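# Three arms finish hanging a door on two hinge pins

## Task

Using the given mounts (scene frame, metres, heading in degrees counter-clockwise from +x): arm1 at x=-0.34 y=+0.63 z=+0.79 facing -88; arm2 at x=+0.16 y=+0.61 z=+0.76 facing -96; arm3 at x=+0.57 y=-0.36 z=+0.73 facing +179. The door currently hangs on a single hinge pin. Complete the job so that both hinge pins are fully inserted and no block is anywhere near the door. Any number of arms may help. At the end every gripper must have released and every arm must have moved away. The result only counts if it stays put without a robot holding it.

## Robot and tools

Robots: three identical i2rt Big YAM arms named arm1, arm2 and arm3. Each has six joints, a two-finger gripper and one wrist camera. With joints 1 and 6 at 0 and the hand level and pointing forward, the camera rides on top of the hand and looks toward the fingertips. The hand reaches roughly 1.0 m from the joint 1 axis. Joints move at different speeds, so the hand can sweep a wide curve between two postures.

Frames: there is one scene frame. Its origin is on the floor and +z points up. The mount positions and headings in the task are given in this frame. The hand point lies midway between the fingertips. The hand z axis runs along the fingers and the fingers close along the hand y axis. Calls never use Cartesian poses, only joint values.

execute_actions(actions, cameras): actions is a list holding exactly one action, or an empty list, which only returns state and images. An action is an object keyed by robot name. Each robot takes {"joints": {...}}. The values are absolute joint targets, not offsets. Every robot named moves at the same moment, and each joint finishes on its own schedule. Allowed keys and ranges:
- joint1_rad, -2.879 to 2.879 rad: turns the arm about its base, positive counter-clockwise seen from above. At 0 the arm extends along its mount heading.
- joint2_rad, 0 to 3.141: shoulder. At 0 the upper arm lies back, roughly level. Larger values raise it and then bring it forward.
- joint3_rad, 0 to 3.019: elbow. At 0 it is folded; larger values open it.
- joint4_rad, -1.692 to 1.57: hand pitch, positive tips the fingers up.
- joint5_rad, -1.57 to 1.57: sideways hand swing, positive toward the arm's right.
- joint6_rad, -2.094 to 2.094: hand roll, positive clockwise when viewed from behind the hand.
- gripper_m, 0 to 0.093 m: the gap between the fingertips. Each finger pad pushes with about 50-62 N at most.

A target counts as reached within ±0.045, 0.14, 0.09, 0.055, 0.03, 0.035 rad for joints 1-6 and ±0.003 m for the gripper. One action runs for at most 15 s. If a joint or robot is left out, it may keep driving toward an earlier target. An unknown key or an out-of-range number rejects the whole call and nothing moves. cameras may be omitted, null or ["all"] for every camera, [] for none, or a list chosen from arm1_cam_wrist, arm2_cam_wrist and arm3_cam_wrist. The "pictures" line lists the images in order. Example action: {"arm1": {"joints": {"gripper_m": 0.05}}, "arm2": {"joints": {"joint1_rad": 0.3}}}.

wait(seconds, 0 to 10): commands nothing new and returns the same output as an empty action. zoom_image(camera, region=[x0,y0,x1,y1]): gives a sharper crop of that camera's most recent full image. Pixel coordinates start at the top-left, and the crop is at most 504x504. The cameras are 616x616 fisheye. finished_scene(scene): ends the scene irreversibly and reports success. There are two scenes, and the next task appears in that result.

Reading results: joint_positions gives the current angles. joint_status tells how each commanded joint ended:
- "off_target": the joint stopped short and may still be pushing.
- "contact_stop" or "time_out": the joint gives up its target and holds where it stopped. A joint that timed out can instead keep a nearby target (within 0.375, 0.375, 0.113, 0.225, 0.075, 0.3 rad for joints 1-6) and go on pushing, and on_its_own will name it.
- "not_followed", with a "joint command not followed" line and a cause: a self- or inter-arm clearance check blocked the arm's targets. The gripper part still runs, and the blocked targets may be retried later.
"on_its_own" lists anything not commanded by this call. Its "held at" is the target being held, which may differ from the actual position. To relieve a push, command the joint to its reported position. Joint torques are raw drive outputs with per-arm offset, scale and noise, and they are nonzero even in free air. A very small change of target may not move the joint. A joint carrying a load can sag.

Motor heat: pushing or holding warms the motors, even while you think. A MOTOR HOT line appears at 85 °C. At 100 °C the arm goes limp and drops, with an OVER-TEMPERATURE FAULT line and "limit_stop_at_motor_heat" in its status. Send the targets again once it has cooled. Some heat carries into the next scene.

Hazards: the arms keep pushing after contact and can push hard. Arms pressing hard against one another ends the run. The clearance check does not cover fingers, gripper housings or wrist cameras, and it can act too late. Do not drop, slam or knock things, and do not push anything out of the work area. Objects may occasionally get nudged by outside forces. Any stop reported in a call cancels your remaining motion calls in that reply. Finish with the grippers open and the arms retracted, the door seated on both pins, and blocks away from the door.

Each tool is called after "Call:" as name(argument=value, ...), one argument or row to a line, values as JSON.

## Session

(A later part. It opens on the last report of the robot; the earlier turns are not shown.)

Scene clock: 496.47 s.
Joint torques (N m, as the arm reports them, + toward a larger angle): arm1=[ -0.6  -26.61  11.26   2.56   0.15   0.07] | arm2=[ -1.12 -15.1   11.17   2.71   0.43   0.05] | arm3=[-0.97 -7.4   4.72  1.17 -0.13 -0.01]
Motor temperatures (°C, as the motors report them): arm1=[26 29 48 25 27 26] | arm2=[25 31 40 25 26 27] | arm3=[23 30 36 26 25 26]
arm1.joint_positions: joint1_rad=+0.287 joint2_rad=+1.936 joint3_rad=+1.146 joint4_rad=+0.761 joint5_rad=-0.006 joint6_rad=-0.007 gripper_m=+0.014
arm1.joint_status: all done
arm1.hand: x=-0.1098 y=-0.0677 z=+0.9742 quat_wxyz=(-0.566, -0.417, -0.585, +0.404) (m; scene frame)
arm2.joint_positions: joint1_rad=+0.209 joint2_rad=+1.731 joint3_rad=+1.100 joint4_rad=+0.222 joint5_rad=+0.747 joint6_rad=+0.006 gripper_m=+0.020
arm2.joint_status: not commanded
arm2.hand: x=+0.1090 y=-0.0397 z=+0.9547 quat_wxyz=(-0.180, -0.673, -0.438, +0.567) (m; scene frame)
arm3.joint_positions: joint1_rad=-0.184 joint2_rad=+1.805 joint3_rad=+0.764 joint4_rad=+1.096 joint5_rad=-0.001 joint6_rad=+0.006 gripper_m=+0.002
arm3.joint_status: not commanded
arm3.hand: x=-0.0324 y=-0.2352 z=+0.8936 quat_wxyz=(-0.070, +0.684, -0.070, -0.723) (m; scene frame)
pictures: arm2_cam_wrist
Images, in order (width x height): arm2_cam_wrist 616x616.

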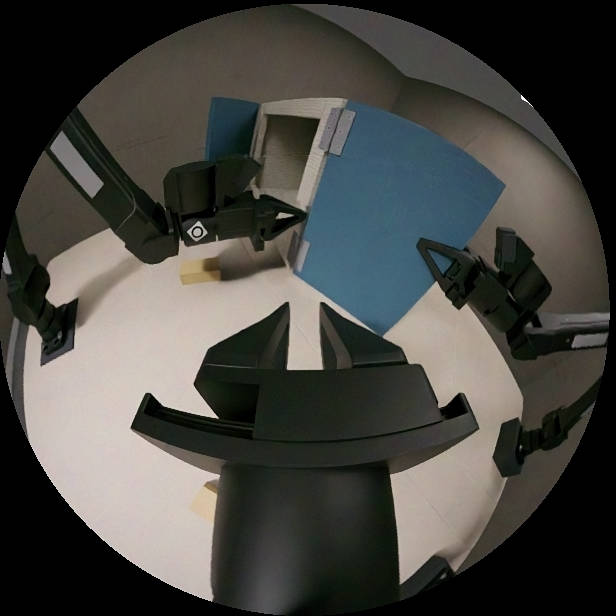

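Call:
zoom_image(
  camera="arm2_cam_wrist",
  region=[275, 190, 325, 275],
)

Call:
execute_actions(
  actions=[
    {"arm1":{"joints":{"joint2_rad":1.78,"joint3_rad":1.22}},"arm3":{"joints":{"joint2_rad":1.88,"joint3_rad":0.73}}},
  ],
  cameras=["arm2_cam_wrist"],
)

Call:
zoom_image(
  camera="arm2_cam_wrist",
  region=[275, 190, 325, 275],
)

Region (275, 190, 325, 275) of arm2_cam_wrist's 616x616 image, scaled by 5.929, with more detail than that image has; it fills the left 296 columns of this view, and the rest is white.

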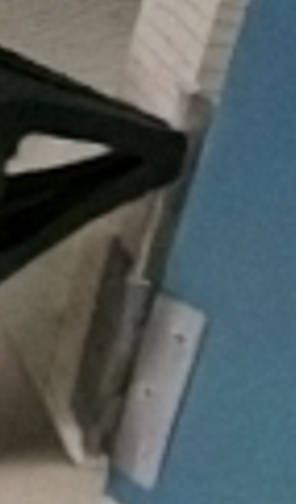

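Scene clock: 503.73 s.
Joint torques (N m, as the arm reports them, + toward a larger angle): arm1=[ -0.58 -31.15  12.95   3.23   0.15   0.08] | arm2=[ -1.34 -14.93  11.1    2.66   0.43   0.07] | arm3=[-1.   -6.58  3.1   0.74 -0.1  -0.01]
Motor temperatures (°C, as the motors report them): arm1=[26 31 48 25 27 26] | arm2=[25 31 40 25 26 27] | arm3=[23 30 36 26 25 26]
arm1.joint_positions: joint1_rad=+0.287 joint2_rad=+1.927 joint3_rad=+1.146 joint4_rad=+0.740 joint5_rad=-0.006 joint6_rad=-0.009 gripper_m=+0.014
arm1.joint_status: joint2_rad time_out (moved -0.009 of -0.156); the others done
arm1.on_its_own: joint2_rad reads +1.927 and still pushes toward +1.780 since a time_out
arm1.hand: x=-0.1100 y=-0.0671 z=+0.9754 quat_wxyz=(-0.563, -0.419, -0.588, +0.402) (m; scene frame)
arm2.joint_positions: joint1_rad=+0.209 joint2_rad=+1.731 joint3_rad=+1.100 joint4_rad=+0.222 joint5_rad=+0.747 joint6_rad=+0.006 gripper_m=+0.020
arm2.joint_status: not commanded
arm2.hand: x=+0.1090 y=-0.0397 z=+0.9547 quat_wxyz=(-0.180, -0.673, -0.438, +0.567) (m; scene frame)
arm3.joint_positions: joint1_rad=-0.184 joint2_rad=+1.812 joint3_rad=+0.764 joint4_rad=+1.108 joint5_rad=-0.001 joint6_rad=+0.006 gripper_m=+0.002
arm3.joint_status: all done
arm3.hand: x=-0.0324 y=-0.2352 z=+0.8927 quat_wxyz=(-0.071, +0.682, -0.070, -0.725) (m; scene frame)
pictures: arm2_cam_wrist
Images, in order (width x height): arm2_cam_wrist 616x616.

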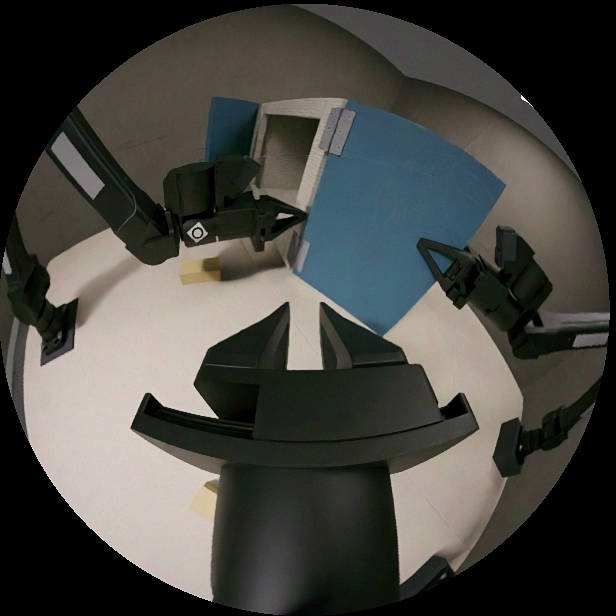

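Region (275, 190, 325, 275) of arm2_cam_wrist's 616x616 image, scaled by 5.929, with more detail than that image has; it fills the left 296 columns of this view, and the rest is white.

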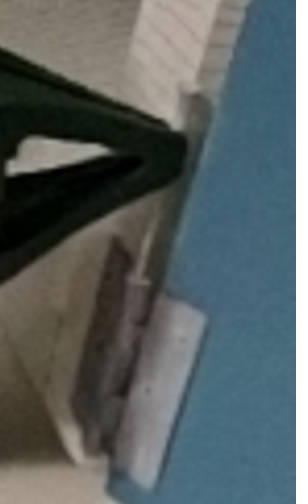

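Call:
execute_actions(
  actions=[
    {"arm1":{"joints":{"joint2_rad":1.85,"joint3_rad":1.18}},"arm3":{"joints":{"joint2_rad":1.88,"joint3_rad":0.73,"joint4_rad":1.04}}},
  ],
  cameras=["arm2_cam_wrist"],
)

Call:
zoom_image(
  camera="arm2_cam_wrist",
  region=[275, 190, 325, 275],
)

Scene clock: 511.03 s.
Joint torques (N m, as the arm reports them, + toward a larger angle): arm1=[ -0.49 -25.29   9.66   3.26   0.16   0.07] | arm2=[ -1.19 -15.45  11.11   2.74   0.44   0.04] | arm3=[-0.7  -6.74  3.02 -0.38 -0.11 -0.03]
Motor temperatures (°C, as the motors report them): arm1=[26 32 48 25 27 26] | arm2=[25 31 40 25 26 27] | arm3=[23 30 36 26 25 26]
arm1.joint_positions: joint1_rad=+0.287 joint2_rad=+1.928 joint3_rad=+1.146 joint4_rad=+0.740 joint5_rad=-0.006 joint6_rad=-0.009 gripper_m=+0.014
arm1.joint_status: all done
arm1.hand: x=-0.1100 y=-0.0672 z=+0.9743 quat_wxyz=(-0.562, -0.419, -0.589, +0.402) (m; scene frame)
arm2.joint_positions: joint1_rad=+0.209 joint2_rad=+1.731 joint3_rad=+1.100 joint4_rad=+0.222 joint5_rad=+0.747 joint6_rad=+0.006 gripper_m=+0.020
arm2.joint_status: not commanded
arm2.hand: x=+0.1090 y=-0.0397 z=+0.9547 quat_wxyz=(-0.180, -0.673, -0.438, +0.567) (m; scene frame)
arm3.joint_positions: joint1_rad=-0.184 joint2_rad=+1.812 joint3_rad=+0.764 joint4_rad=+1.102 joint5_rad=-0.001 joint6_rad=+0.006 gripper_m=+0.002
arm3.joint_status: joint4_rad time_out (moved -0.006 of -0.068); the others done
arm3.on_its_own: joint4_rad reads +1.102 and still pushes toward +1.040 since a time_out
arm3.hand: x=-0.0325 y=-0.2352 z=+0.8912 quat_wxyz=(-0.070, +0.684, -0.070, -0.723) (m; scene frame)
pictures: arm2_cam_wrist
Images, in order (width x height): arm2_cam_wrist 616x616.

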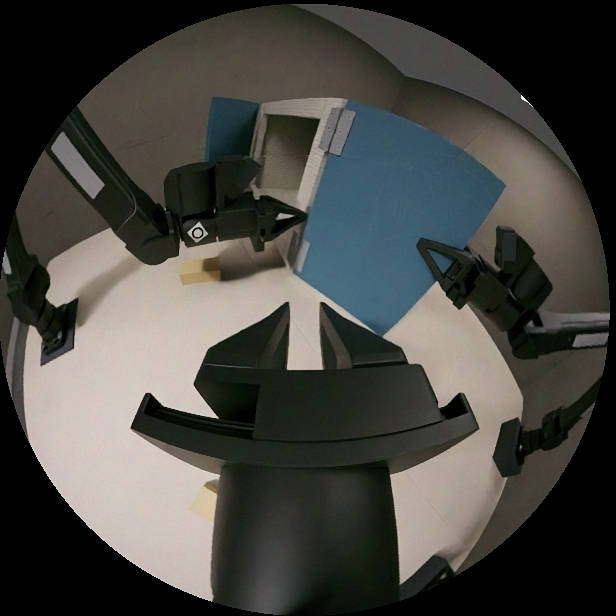

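Region (275, 190, 325, 275) of arm2_cam_wrist's 616x616 image, scaled by 5.929, with more detail than that image has; it fills the left 296 columns of this view, and the rest is white.

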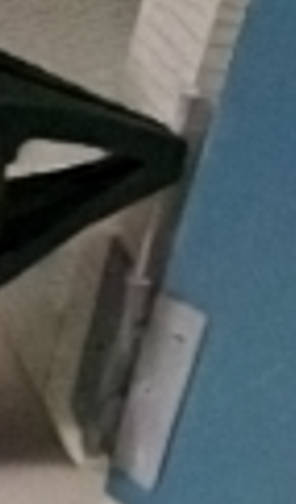

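Call:
execute_actions(
  actions=[
    {"arm3":{"joints":{"joint2_rad":1.812,"joint3_rad":0.764,"joint4_rad":1.09,"gripper_m":0.02}}},
  ],
  cameras=["arm2_cam_wrist","arm3_cam_wrist"],
)

Call:
zoom_image(
  camera="arm3_cam_wrist",
  region=[240, 240, 380, 380],
)

Scene clock: 519.90 s.
Joint torques (N m, as the arm reports them, + toward a larger angle): arm1=[ -0.63 -25.24   9.64   3.27   0.16   0.08] | arm2=[ -1.29 -14.9   11.15   2.66   0.43   0.06] | arm3=[ -1.21 -12.66   6.11   1.93  -0.1    0.  ]
Motor temperatures (°C, as the motors report them): arm1=[26 32 47 25 27 26] | arm2=[25 31 40 25 26 27] | arm3=[23 30 35 26 25 26]
arm1.joint_positions: joint1_rad=+0.287 joint2_rad=+1.928 joint3_rad=+1.146 joint4_rad=+0.740 joint5_rad=-0.006 joint6_rad=-0.009 gripper_m=+0.014
arm1.joint_status: not commanded
arm1.hand: x=-0.1100 y=-0.0672 z=+0.9743 quat_wxyz=(-0.562, -0.419, -0.589, +0.402) (m; scene frame)
arm2.joint_positions: joint1_rad=+0.209 joint2_rad=+1.731 joint3_rad=+1.100 joint4_rad=+0.222 joint5_rad=+0.747 joint6_rad=+0.006 gripper_m=+0.020
arm2.joint_status: not commanded
arm2.hand: x=+0.1090 y=-0.0397 z=+0.9547 quat_wxyz=(-0.180, -0.673, -0.438, +0.567) (m; scene frame)
arm3.joint_positions: joint1_rad=-0.184 joint2_rad=+1.829 joint3_rad=+0.759 joint4_rad=+1.085 joint5_rad=-0.001 joint6_rad=+0.006 gripper_m=+0.020
arm3.joint_status: all done
arm3.hand: x=-0.0313 y=-0.2351 z=+0.8749 quat_wxyz=(-0.069, +0.698, -0.072, -0.709) (m; scene frame)
pictures: arm2_cam_wrist, arm3_cam_wrist
Images, in order (width x height): arm2_cam_wrist 616x616, arm3_cam_wrist 616x616.

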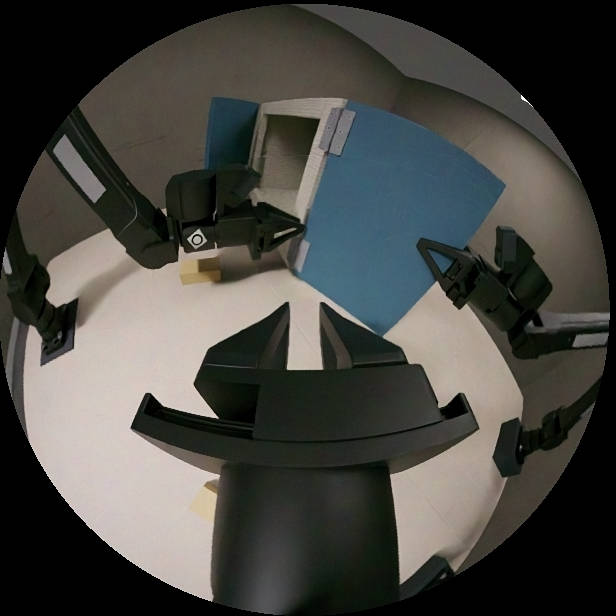

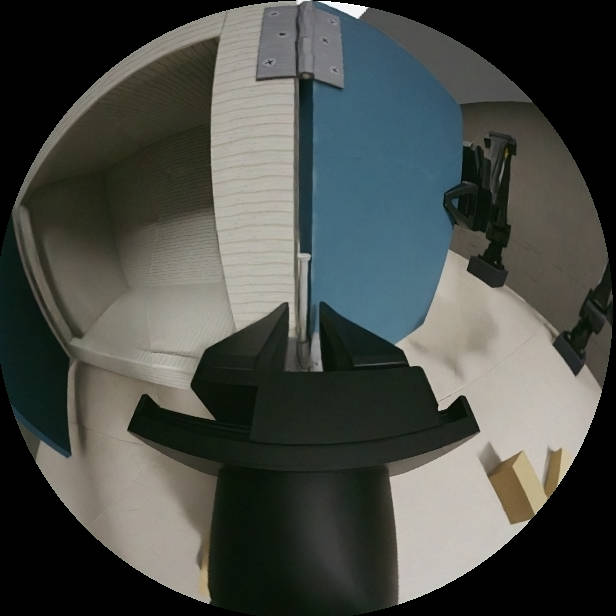

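Region (240, 240, 380, 380) of arm3_cam_wrist's 616x616 image, scaled by 3.600, with more detail than that image has.

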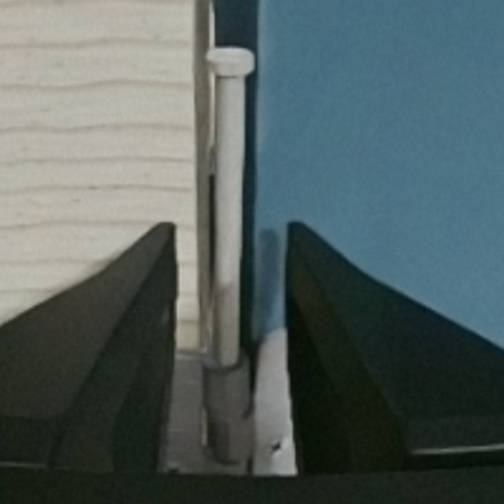

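Call:
execute_actions(
  actions=[
    {"arm3":{"joints":{"joint2_rad":1.66,"joint3_rad":0.79,"joint4_rad":0.9,"gripper_m":0.03}}},
  ],
  cameras=[],
)

Call:
execute_actions(
  actions=[
    {"arm3":{"joints":{"gripper_m":0.0}}},
  ],
  cameras=["arm2_cam_wrist","arm3_cam_wrist"],
)

Scene clock: 529.57 s.
Joint torques (N m, as the arm reports them, + toward a larger angle): arm1=[ -0.56 -25.27   9.66   3.27   0.15   0.09] | arm2=[ -1.25 -15.01  11.15   2.59   0.42   0.07] | arm3=[ -1.13 -10.64   9.79   1.36  -0.11  -0.01]
Motor temperatures (°C, as the motors report them): arm1=[26 32 46 26 27 26] | arm2=[25 31 40 25 26 27] | arm3=[23 31 36 26 25 26]
arm1.joint_positions: joint1_rad=+0.287 joint2_rad=+1.928 joint3_rad=+1.146 joint4_rad=+0.740 joint5_rad=-0.006 joint6_rad=-0.009 gripper_m=+0.014
arm1.joint_status: not commanded
arm1.hand: x=-0.1100 y=-0.0672 z=+0.9743 quat_wxyz=(-0.562, -0.419, -0.589, +0.402) (m; scene frame)
arm2.joint_positions: joint1_rad=+0.209 joint2_rad=+1.731 joint3_rad=+1.100 joint4_rad=+0.222 joint5_rad=+0.747 joint6_rad=+0.006 gripper_m=+0.020
arm2.joint_status: not commanded
arm2.hand: x=+0.1090 y=-0.0397 z=+0.9547 quat_wxyz=(-0.180, -0.673, -0.438, +0.567) (m; scene frame)
arm3.joint_positions: joint1_rad=-0.184 joint2_rad=+1.656 joint3_rad=+0.759 joint4_rad=+0.910 joint5_rad=-0.001 joint6_rad=+0.006 gripper_m=+0.030
arm3.joint_status: all done
arm3.hand: x=-0.0240 y=-0.2367 z=+0.9334 quat_wxyz=(-0.069, +0.699, -0.072, -0.708) (m; scene frame)
pictures: none
No camera images: the call's "cameras" was empty. Leave "cameras" out to get every camera's image.

Scene clock: 530.10 s.
Joint torques (N m, as the arm reports them, + toward a larger angle): arm1=[ -0.55 -25.23   9.64   3.29   0.16   0.08] | arm2=[ -1.49 -14.44  11.11   2.72   0.42   0.07] | arm3=[ -0.65 -10.6    9.64   1.46  -0.11  -0.01]
Motor temperatures (°C, as the motors report them): arm1=[26 33 46 26 27 26] | arm2=[25 31 40 25 26 27] | arm3=[23 31 36 26 25 26]
arm1.joint_positions: joint1_rad=+0.287 joint2_rad=+1.928 joint3_rad=+1.146 joint4_rad=+0.740 joint5_rad=-0.006 joint6_rad=-0.009 gripper_m=+0.014
arm1.joint_status: not commanded
arm1.hand: x=-0.1100 y=-0.0672 z=+0.9743 quat_wxyz=(-0.562, -0.419, -0.589, +0.402) (m; scene frame)
arm2.joint_positions: joint1_rad=+0.209 joint2_rad=+1.731 joint3_rad=+1.100 joint4_rad=+0.222 joint5_rad=+0.747 joint6_rad=+0.006 gripper_m=+0.020
arm2.joint_status: not commanded
arm2.hand: x=+0.1090 y=-0.0397 z=+0.9547 quat_wxyz=(-0.180, -0.673, -0.438, +0.567) (m; scene frame)
arm3.joint_positions: joint1_rad=-0.184 joint2_rad=+1.656 joint3_rad=+0.759 joint4_rad=+0.910 joint5_rad=-0.001 joint6_rad=+0.006 gripper_m=+0.000
arm3.joint_status: all done
arm3.hand: x=-0.0240 y=-0.2367 z=+0.9334 quat_wxyz=(-0.069, +0.699, -0.072, -0.708) (m; scene frame)
pictures: arm2_cam_wrist, arm3_cam_wrist
Images, in order (width x height): arm2_cam_wrist 616x616, arm3_cam_wrist 616x616.

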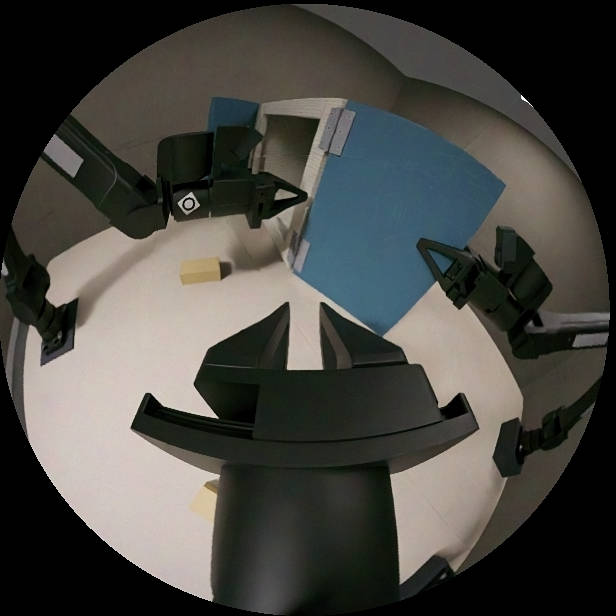

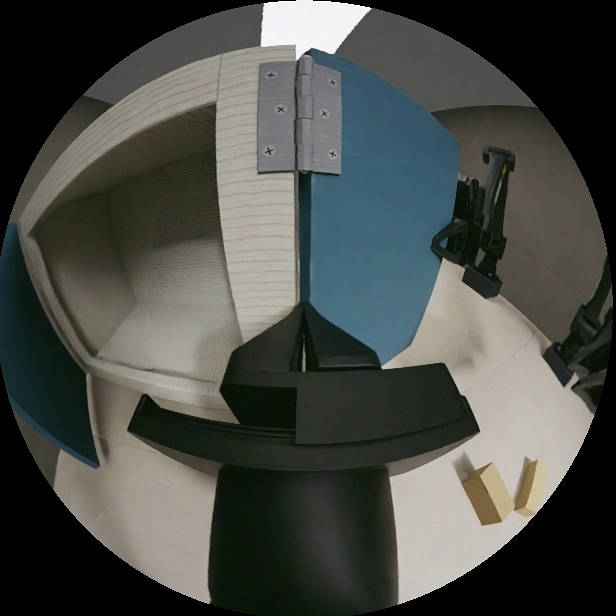

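Call:
execute_actions(
  actions=[
    {"arm3":{"joints":{"joint2_rad":1.70,"joint3_rad":0.825,"joint4_rad":0.91}}},
  ],
  cameras=["arm2_cam_wrist"],
)

Call:
zoom_image(
  camera="arm2_cam_wrist",
  region=[265, 170, 335, 275],
)

Scene clock: 535.30 s.
Joint torques (N m, as the arm reports them, + toward a larger angle): arm1=[ -0.7  -25.19   9.62   3.23   0.15   0.09] | arm2=[ -1.37 -15.17  11.16   2.66   0.42   0.04] | arm3=[ -0.71 -10.6   10.35   1.78  -0.07  -0.02]
Motor temperatures (°C, as the motors report them): arm1=[26 33 45 26 27 26] | arm2=[25 31 40 25 26 27] | arm3=[23 31 38 26 25 26]
arm1.joint_positions: joint1_rad=+0.287 joint2_rad=+1.928 joint3_rad=+1.146 joint4_rad=+0.740 joint5_rad=-0.006 joint6_rad=-0.009 gripper_m=+0.014
arm1.joint_status: not commanded
arm1.hand: x=-0.1100 y=-0.0672 z=+0.9743 quat_wxyz=(-0.562, -0.419, -0.589, +0.402) (m; scene frame)
arm2.joint_positions: joint1_rad=+0.209 joint2_rad=+1.731 joint3_rad=+1.100 joint4_rad=+0.222 joint5_rad=+0.747 joint6_rad=+0.006 gripper_m=+0.020
arm2.joint_status: not commanded
arm2.hand: x=+0.1090 y=-0.0397 z=+0.9547 quat_wxyz=(-0.180, -0.673, -0.438, +0.567) (m; scene frame)
arm3.joint_positions: joint1_rad=-0.184 joint2_rad=+1.687 joint3_rad=+0.785 joint4_rad=+0.910 joint5_rad=-0.001 joint6_rad=+0.006 gripper_m=+0.000
arm3.joint_status: all done
arm3.hand: x=-0.0336 y=-0.2347 z=+0.9275 quat_wxyz=(-0.069, +0.701, -0.072, -0.706) (m; scene frame)
pictures: arm2_cam_wrist
Images, in order (width x height): arm2_cam_wrist 616x616.

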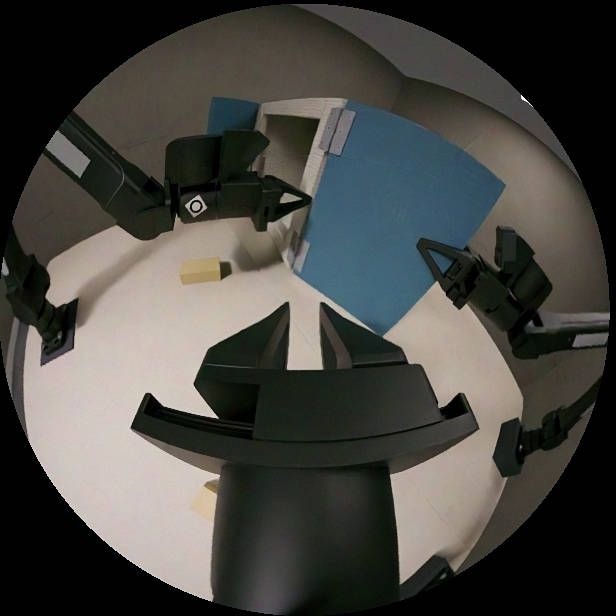

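Region (265, 170, 335, 275) of arm2_cam_wrist's 616x616 image, scaled by 4.800, with more detail than that image has.

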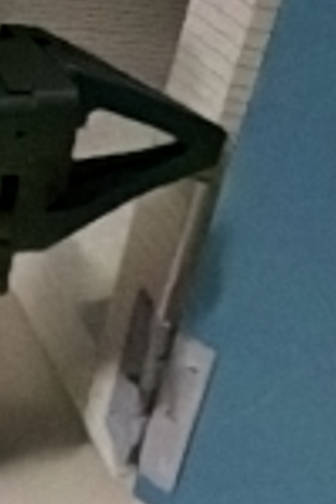

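Call:
execute_actions(
  actions=[
    {"arm3":{"joints":{"joint2_rad":1.80,"joint3_rad":0.76,"joint4_rad":1.03}}},
  ],
  cameras=["arm2_cam_wrist"],
)

Call:
zoom_image(
  camera="arm2_cam_wrist",
  region=[265, 170, 335, 275],
)

Scene clock: 539.50 s.
Joint torques (N m, as the arm reports them, + toward a larger angle): arm1=[ -0.63 -25.21   9.63   3.25   0.17   0.08] | arm2=[ -1.41 -15.22  11.13   2.57   0.46   0.04] | arm3=[-1.22 -7.95  4.56  1.41 -0.09 -0.04]
Motor temperatures (°C, as the motors report them): arm1=[26 33 45 26 27 26] | arm2=[25 32 41 25 26 27] | arm3=[23 31 38 26 25 26]
arm1.joint_positions: joint1_rad=+0.287 joint2_rad=+1.928 joint3_rad=+1.146 joint4_rad=+0.740 joint5_rad=-0.007 joint6_rad=-0.009 gripper_m=+0.014
arm1.joint_status: not commanded
arm1.hand: x=-0.1099 y=-0.0672 z=+0.9743 quat_wxyz=(-0.562, -0.419, -0.589, +0.402) (m; scene frame)
arm2.joint_positions: joint1_rad=+0.209 joint2_rad=+1.731 joint3_rad=+1.100 joint4_rad=+0.222 joint5_rad=+0.747 joint6_rad=+0.006 gripper_m=+0.020
arm2.joint_status: not commanded
arm2.hand: x=+0.1090 y=-0.0397 z=+0.9547 quat_wxyz=(-0.180, -0.673, -0.438, +0.567) (m; scene frame)
arm3.joint_positions: joint1_rad=-0.184 joint2_rad=+1.750 joint3_rad=+0.782 joint4_rad=+1.042 joint5_rad=-0.001 joint6_rad=+0.006 gripper_m=+0.000
arm3.joint_status: all done
arm3.hand: x=-0.0359 y=-0.2343 z=+0.9211 quat_wxyz=(-0.071, +0.677, -0.069, -0.729) (m; scene frame)
pictures: arm2_cam_wrist
Images, in order (width x height): arm2_cam_wrist 616x616.

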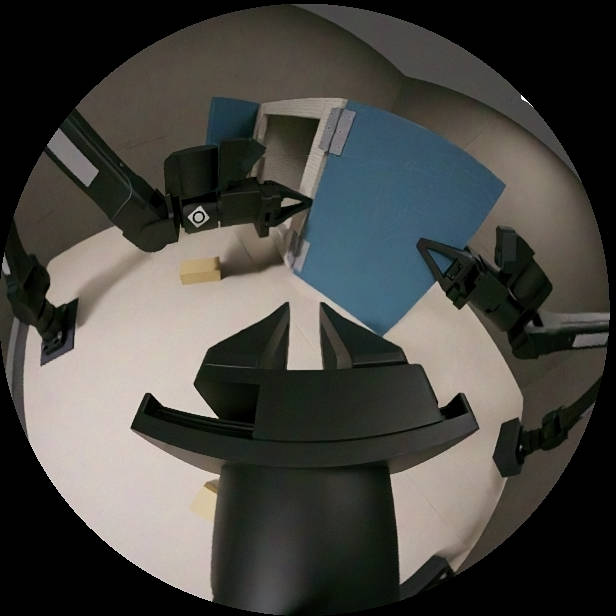

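Region (265, 170, 335, 275) of arm2_cam_wrist's 616x616 image, scaled by 4.800, with more detail than that image has.

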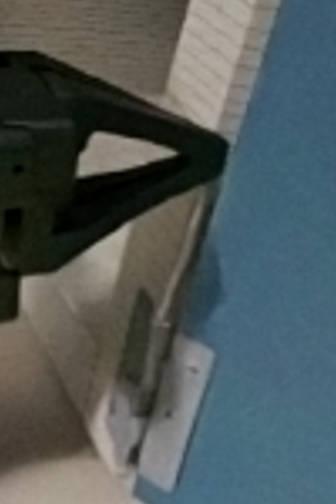

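Pressing on the head. Now lower the door slowly.

Call:
execute_actions(
  actions=[
    {"arm1":{"joints":{"joint2_rad":1.96,"joint3_rad":1.13,"joint4_rad":0.78}}},
  ],
  cameras=["arm2_cam_wrist"],
)

Scene clock: 543.23 s.
Joint torques (N m, as the arm reports them, + toward a larger angle): arm1=[ -0.55 -17.07   5.73   1.97   0.17   0.08] | arm2=[ -1.49 -15.48  11.16   2.64   0.44   0.04] | arm3=[-0.63 -7.68  4.55  1.3  -0.1  -0.03]
Motor temperatures (°C, as the motors report them): arm1=[26 33 45 26 27 26] | arm2=[25 32 41 25 26 27] | arm3=[23 31 38 26 25 26]
arm1.joint_positions: joint1_rad=+0.287 joint2_rad=+1.944 joint3_rad=+1.143 joint4_rad=+0.767 joint5_rad=-0.007 joint6_rad=-0.009 gripper_m=+0.014
arm1.joint_status: all done
arm1.hand: x=-0.1099 y=-0.0672 z=+0.9677 quat_wxyz=(-0.564, -0.418, -0.587, +0.403) (m; scene frame)
arm2.joint_positions: joint1_rad=+0.209 joint2_rad=+1.731 joint3_rad=+1.100 joint4_rad=+0.222 joint5_rad=+0.747 joint6_rad=+0.006 gripper_m=+0.020
arm2.joint_status: not commanded
arm2.hand: x=+0.1090 y=-0.0397 z=+0.9547 quat_wxyz=(-0.180, -0.673, -0.438, +0.567) (m; scene frame)
arm3.joint_positions: joint1_rad=-0.184 joint2_rad=+1.751 joint3_rad=+0.782 joint4_rad=+1.042 joint5_rad=-0.001 joint6_rad=+0.006 gripper_m=+0.000
arm3.joint_status: not commanded
arm3.hand: x=-0.0359 y=-0.2343 z=+0.9206 quat_wxyz=(-0.071, +0.677, -0.069, -0.729) (m; scene frame)
pictures: arm2_cam_wrist
Images, in order (width x height): arm2_cam_wrist 616x616.

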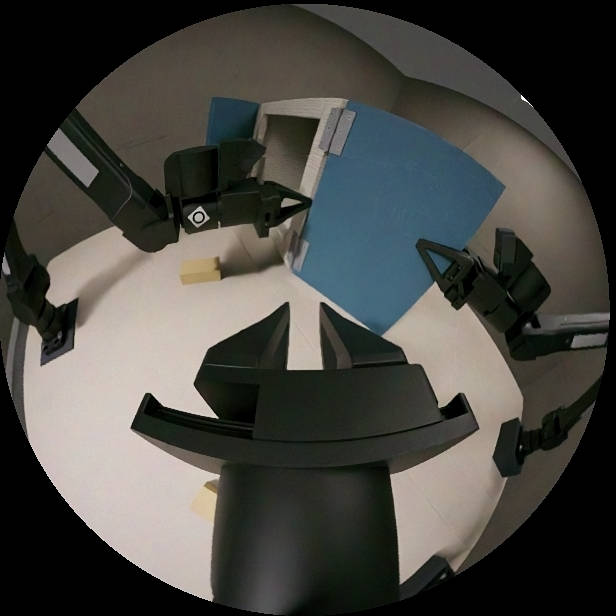

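Call:
execute_actions(
  actions=[
    {"arm3":{"joints":{"joint2_rad":1.62,"joint3_rad":0.70,"joint4_rad":0.9}}},
  ],
  cameras=[],
)

Call:
execute_actions(
  actions=[
    {"arm3":{"joints":{"joint2_rad":1.62,"joint3_rad":0.60,"joint4_rad":0.85}}},
  ],
  cameras=["arm3_cam_wrist"],
)

Call:
zoom_image(
  camera="arm3_cam_wrist",
  region=[260, 190, 350, 310],
)

Scene clock: 554.00 s.
Joint torques (N m, as the arm reports them, + toward a larger angle): arm1=[ -0.45 -17.18   5.7    1.88   0.16   0.08] | arm2=[ -0.87 -14.84  11.22   2.7    0.43   0.05] | arm3=[ -0.74 -10.48   7.68   1.6   -0.11  -0.03]
Motor temperatures (°C, as the motors report them): arm1=[26 31 43 25 27 26] | arm2=[25 32 41 25 26 27] | arm3=[23 30 37 26 25 26]
arm1.joint_positions: joint1_rad=+0.287 joint2_rad=+1.946 joint3_rad=+1.143 joint4_rad=+0.769 joint5_rad=-0.007 joint6_rad=-0.009 gripper_m=+0.014
arm1.joint_status: not commanded
arm1.hand: x=-0.1098 y=-0.0673 z=+0.9668 quat_wxyz=(-0.564, -0.418, -0.587, +0.403) (m; scene frame)
arm2.joint_positions: joint1_rad=+0.209 joint2_rad=+1.731 joint3_rad=+1.100 joint4_rad=+0.222 joint5_rad=+0.747 joint6_rad=+0.006 gripper_m=+0.020
arm2.joint_status: not commanded
arm2.hand: x=+0.1090 y=-0.0397 z=+0.9547 quat_wxyz=(-0.180, -0.673, -0.438, +0.567) (m; scene frame)
arm3.joint_positions: joint1_rad=-0.184 joint2_rad=+1.619 joint3_rad=+0.689 joint4_rad=+0.909 joint5_rad=-0.001 joint6_rad=+0.006 gripper_m=+0.000
arm3.joint_status: all done
arm3.hand: x=-0.0006 y=-0.2414 z=+0.9209 quat_wxyz=(-0.068, +0.711, -0.073, -0.696) (m; scene frame)
pictures: none
No camera images: the call's "cameras" was empty. Leave "cameras" out to get every camera's image.

Scene clock: 554.83 s.
Joint torques (N m, as the arm reports them, + toward a larger angle): arm1=[ -0.47 -17.3    5.71   1.91   0.18   0.08] | arm2=[ -1.16 -14.87  11.17   2.62   0.42   0.05] | arm3=[-0.99 -9.6   6.66  1.34 -0.08 -0.02]
Motor temperatures (°C, as the motors report them): arm1=[26 31 42 25 27 26] | arm2=[25 32 41 25 26 27] | arm3=[23 30 37 26 25 26]
arm1.joint_positions: joint1_rad=+0.287 joint2_rad=+1.946 joint3_rad=+1.143 joint4_rad=+0.769 joint5_rad=-0.007 joint6_rad=-0.009 gripper_m=+0.014
arm1.joint_status: not commanded
arm1.hand: x=-0.1098 y=-0.0673 z=+0.9668 quat_wxyz=(-0.564, -0.418, -0.587, +0.403) (m; scene frame)
arm2.joint_positions: joint1_rad=+0.209 joint2_rad=+1.731 joint3_rad=+1.100 joint4_rad=+0.222 joint5_rad=+0.747 joint6_rad=+0.006 gripper_m=+0.020
arm2.joint_status: not commanded
arm2.hand: x=+0.1090 y=-0.0397 z=+0.9547 quat_wxyz=(-0.180, -0.673, -0.438, +0.567) (m; scene frame)
arm3.joint_positions: joint1_rad=-0.184 joint2_rad=+1.619 joint3_rad=+0.594 joint4_rad=+0.857 joint5_rad=-0.001 joint6_rad=+0.006 gripper_m=+0.000
arm3.joint_status: all done
arm3.hand: x=+0.0322 y=-0.2480 z=+0.8648 quat_wxyz=(-0.063, +0.760, -0.078, -0.642) (m; scene frame)
pictures: arm3_cam_wrist
Images, in order (width x height): arm3_cam_wrist 616x616.

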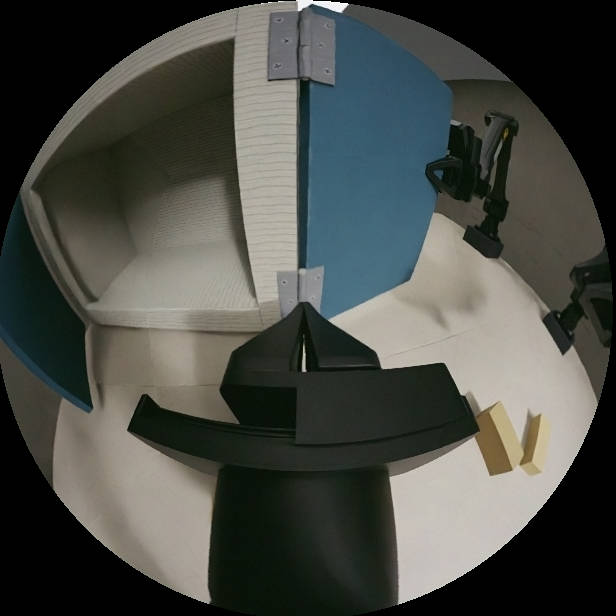

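Region (260, 190, 350, 310) of arm3_cam_wrist's 616x616 image, scaled by 4.200, with more detail than that image has; it fills the left 378 columns of this view, and the rest is white.

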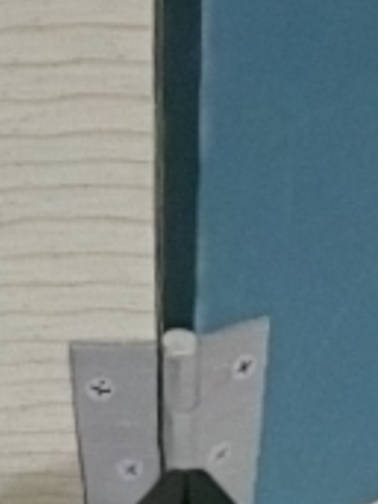

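Call:
execute_actions(
  actions=[
    {"arm1":{"joints":{"gripper_m":0.09}},"arm3":{"joints":{"joint2_rad":1.45,"joint3_rad":0.55,"joint4_rad":0.6}},"arm2":{"joints":{"joint2_rad":1.2,"joint5_rad":0.3}}},
  ],
  cameras=[],
)

Call:
execute_actions(
  actions=[
    {"arm1":{"joints":{"joint2_rad":1.5,"joint3_rad":0.6,"joint4_rad":0.88}}},
  ],
  cameras=["arm3_cam_wrist"],
)

Call:
zoom_image(
  camera="arm3_cam_wrist",
  region=[250, 60, 370, 310],
)

Scene clock: 566.53 s.
Joint torques (N m, as the arm reports them, + toward a larger angle): arm1=[ -0.38 -17.76   7.03   1.96  -0.03   0.08] | arm2=[-1.16 -8.11 13.19  2.08 -0.15  0.01] | arm3=[-1.04 -7.97  7.39  1.36 -0.08 -0.01]
Motor temperatures (°C, as the motors report them): arm1=[26 31 41 25 27 26] | arm2=[25 32 41 25 26 27] | arm3=[23 30 37 26 25 26]
arm1.joint_positions: joint1_rad=+0.286 joint2_rad=+1.952 joint3_rad=+1.126 joint4_rad=+0.770 joint5_rad=-0.003 joint6_rad=-0.009 gripper_m=+0.090
arm1.joint_status: all done
arm1.hand: x=-0.1127 y=-0.0632 z=+0.9539 quat_wxyz=(-0.557, -0.424, -0.592, +0.400) (m; scene frame)
arm2.joint_positions: joint1_rad=+0.209 joint2_rad=+1.195 joint3_rad=+1.100 joint4_rad=+0.237 joint5_rad=+0.304 joint6_rad=+0.006 gripper_m=+0.020
arm2.joint_status: all done
arm2.hand: x=+0.1639 y=+0.0479 z=+1.2715 quat_wxyz=(-0.492, -0.521, -0.398, +0.573) (m; scene frame)
arm3.joint_positions: joint1_rad=-0.184 joint2_rad=+1.450 joint3_rad=+0.545 joint4_rad=+0.611 joint5_rad=-0.001 joint6_rad=+0.006 gripper_m=+0.000
arm3.joint_status: all done
arm3.hand: x=+0.0652 y=-0.2547 z=+0.8699 quat_wxyz=(-0.058, +0.799, -0.082, -0.593) (m; scene frame)
pictures: none
No camera images: the call's "cameras" was empty. Leave "cameras" out to get every camera's image.

Scene clock: 567.77 s.
Joint torques (N m, as the arm reports them, + toward a larger angle): arm1=[ -0.56 -10.17   6.88   2.02  -0.04   0.08] | arm2=[-1.74 -8.3  13.1   2.17 -0.19  0.04] | arm3=[-0.5  -8.07  7.32  1.36 -0.08 -0.03]
Motor temperatures (°C, as the motors report them): arm1=[26 31 41 25 27 26] | arm2=[25 32 41 25 26 27] | arm3=[23 30 37 26 25 26]
arm1.joint_positions: joint1_rad=+0.286 joint2_rad=+1.496 joint3_rad=+0.591 joint4_rad=+0.867 joint5_rad=-0.003 joint6_rad=-0.009 gripper_m=+0.090
arm1.joint_status: all done
arm1.hand: x=-0.1724 y=+0.1141 z=+0.9959 quat_wxyz=(-0.562, -0.420, -0.587, +0.404) (m; scene frame)
arm2.joint_positions: joint1_rad=+0.209 joint2_rad=+1.195 joint3_rad=+1.100 joint4_rad=+0.237 joint5_rad=+0.304 joint6_rad=+0.006 gripper_m=+0.020
arm2.joint_status: not commanded
arm2.hand: x=+0.1639 y=+0.0479 z=+1.2715 quat_wxyz=(-0.492, -0.521, -0.398, +0.573) (m; scene frame)
arm3.joint_positions: joint1_rad=-0.184 joint2_rad=+1.450 joint3_rad=+0.545 joint4_rad=+0.611 joint5_rad=-0.001 joint6_rad=+0.006 gripper_m=+0.000
arm3.joint_status: not commanded
arm3.hand: x=+0.0652 y=-0.2547 z=+0.8699 quat_wxyz=(-0.058, +0.799, -0.082, -0.593) (m; scene frame)
pictures: arm3_cam_wrist
Images, in order (width x height): arm3_cam_wrist 616x616.

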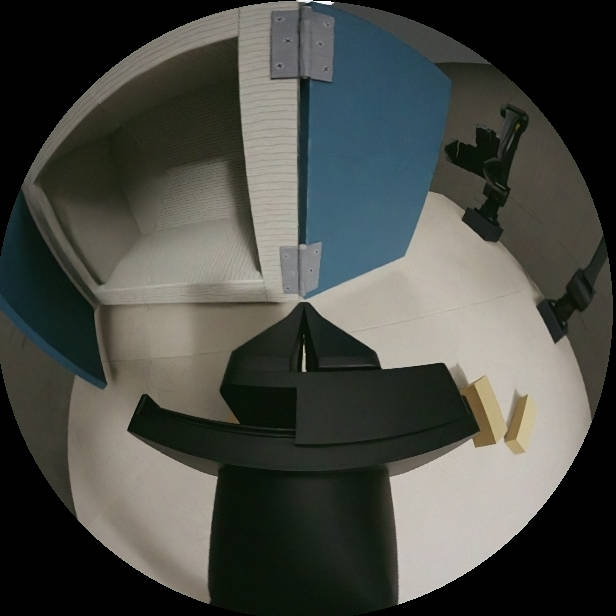

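Region (250, 60, 370, 310) of arm3_cam_wrist's 616x616 image, scaled by 2.016, with more detail than that image has; it fills the left 242 columns of this view, and the rest is white.

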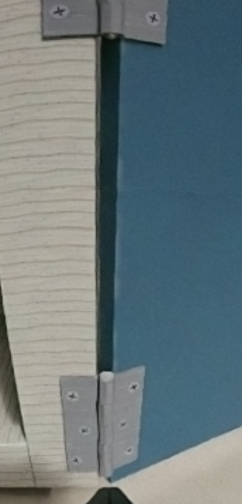

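Call:
execute_actions(
  actions=[
    {"arm3":{"joints":{"joint2_rad":0.9,"joint3_rad":0.8,"joint4_rad":0}},"arm1":{"joints":{"joint2_rad":0.7,"joint3_rad":0.7,"joint4_rad":-0.3}},"arm2":{"joints":{"joint2_rad":0.7,"joint4_rad":-0.6,"joint5_rad":0}}},
  ],
  cameras=["arm3_cam_wrist"],
)

Call:
zoom_image(
  camera="arm3_cam_wrist",
  region=[260, 130, 360, 330],
)

Scene clock: 575.13 s.
Joint torques (N m, as the arm reports them, + toward a larger angle): arm1=[-0.65 -2.39 12.18  1.19 -0.03  0.08] | arm2=[-1.45 -2.   12.54  1.02 -0.13  0.04] | arm3=[-0.7  -3.59 12.18  1.37 -0.07  0.02]
Motor temperatures (°C, as the motors report them): arm1=[26 30 42 25 27 26] | arm2=[25 31 42 25 26 27] | arm3=[23 30 38 26 25 26]
arm1.joint_positions: joint1_rad=+0.286 joint2_rad=+0.697 joint3_rad=+0.666 joint4_rad=-0.289 joint5_rad=-0.003 joint6_rad=-0.009 gripper_m=+0.090
arm1.joint_status: all done
arm1.hand: x=-0.2217 y=+0.2580 z=+1.1301 quat_wxyz=(-0.475, -0.472, -0.660, +0.340) (m; scene frame)
arm2.joint_positions: joint1_rad=+0.209 joint2_rad=+0.703 joint3_rad=+1.100 joint4_rad=-0.580 joint5_rad=+0.003 joint6_rad=+0.006 gripper_m=+0.020
arm2.joint_status: all done
arm2.hand: x=+0.1953 y=+0.2433 z=+1.2955 quat_wxyz=(-0.478, -0.518, -0.565, +0.429) (m; scene frame)
arm3.joint_positions: joint1_rad=-0.184 joint2_rad=+0.890 joint3_rad=+0.777 joint4_rad=+0.011 joint5_rad=-0.001 joint6_rad=+0.006 gripper_m=+0.000
arm3.joint_status: all done
arm3.hand: x=+0.1186 y=-0.2658 z=+1.1258 quat_wxyz=(-0.065, +0.739, -0.076, -0.667) (m; scene frame)
pictures: arm3_cam_wrist
Images, in order (width x height): arm3_cam_wrist 616x616.

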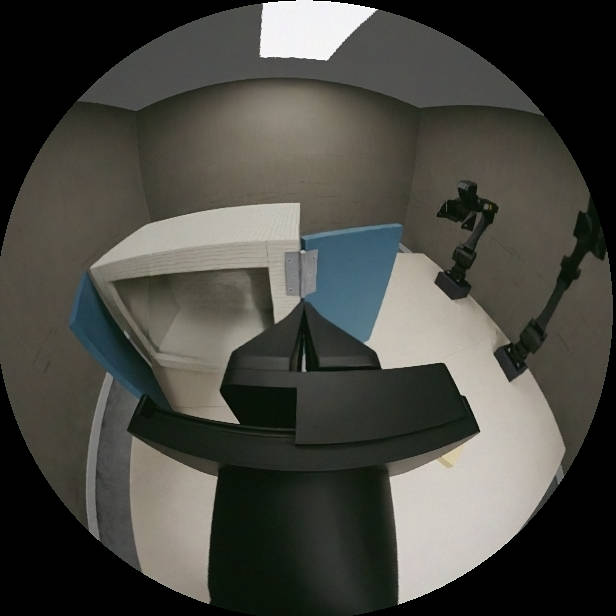

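Region (260, 130, 360, 330) of arm3_cam_wrist's 616x616 image, scaled by 2.520, with more detail than that image has.

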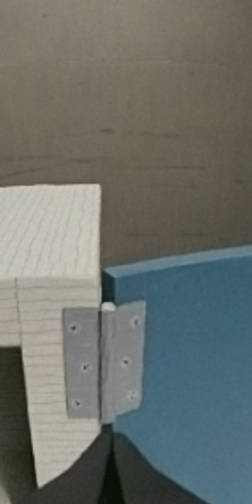

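Flush.

Call:
finished_scene(
  scene=1,
)

The scene is finished: the task was done.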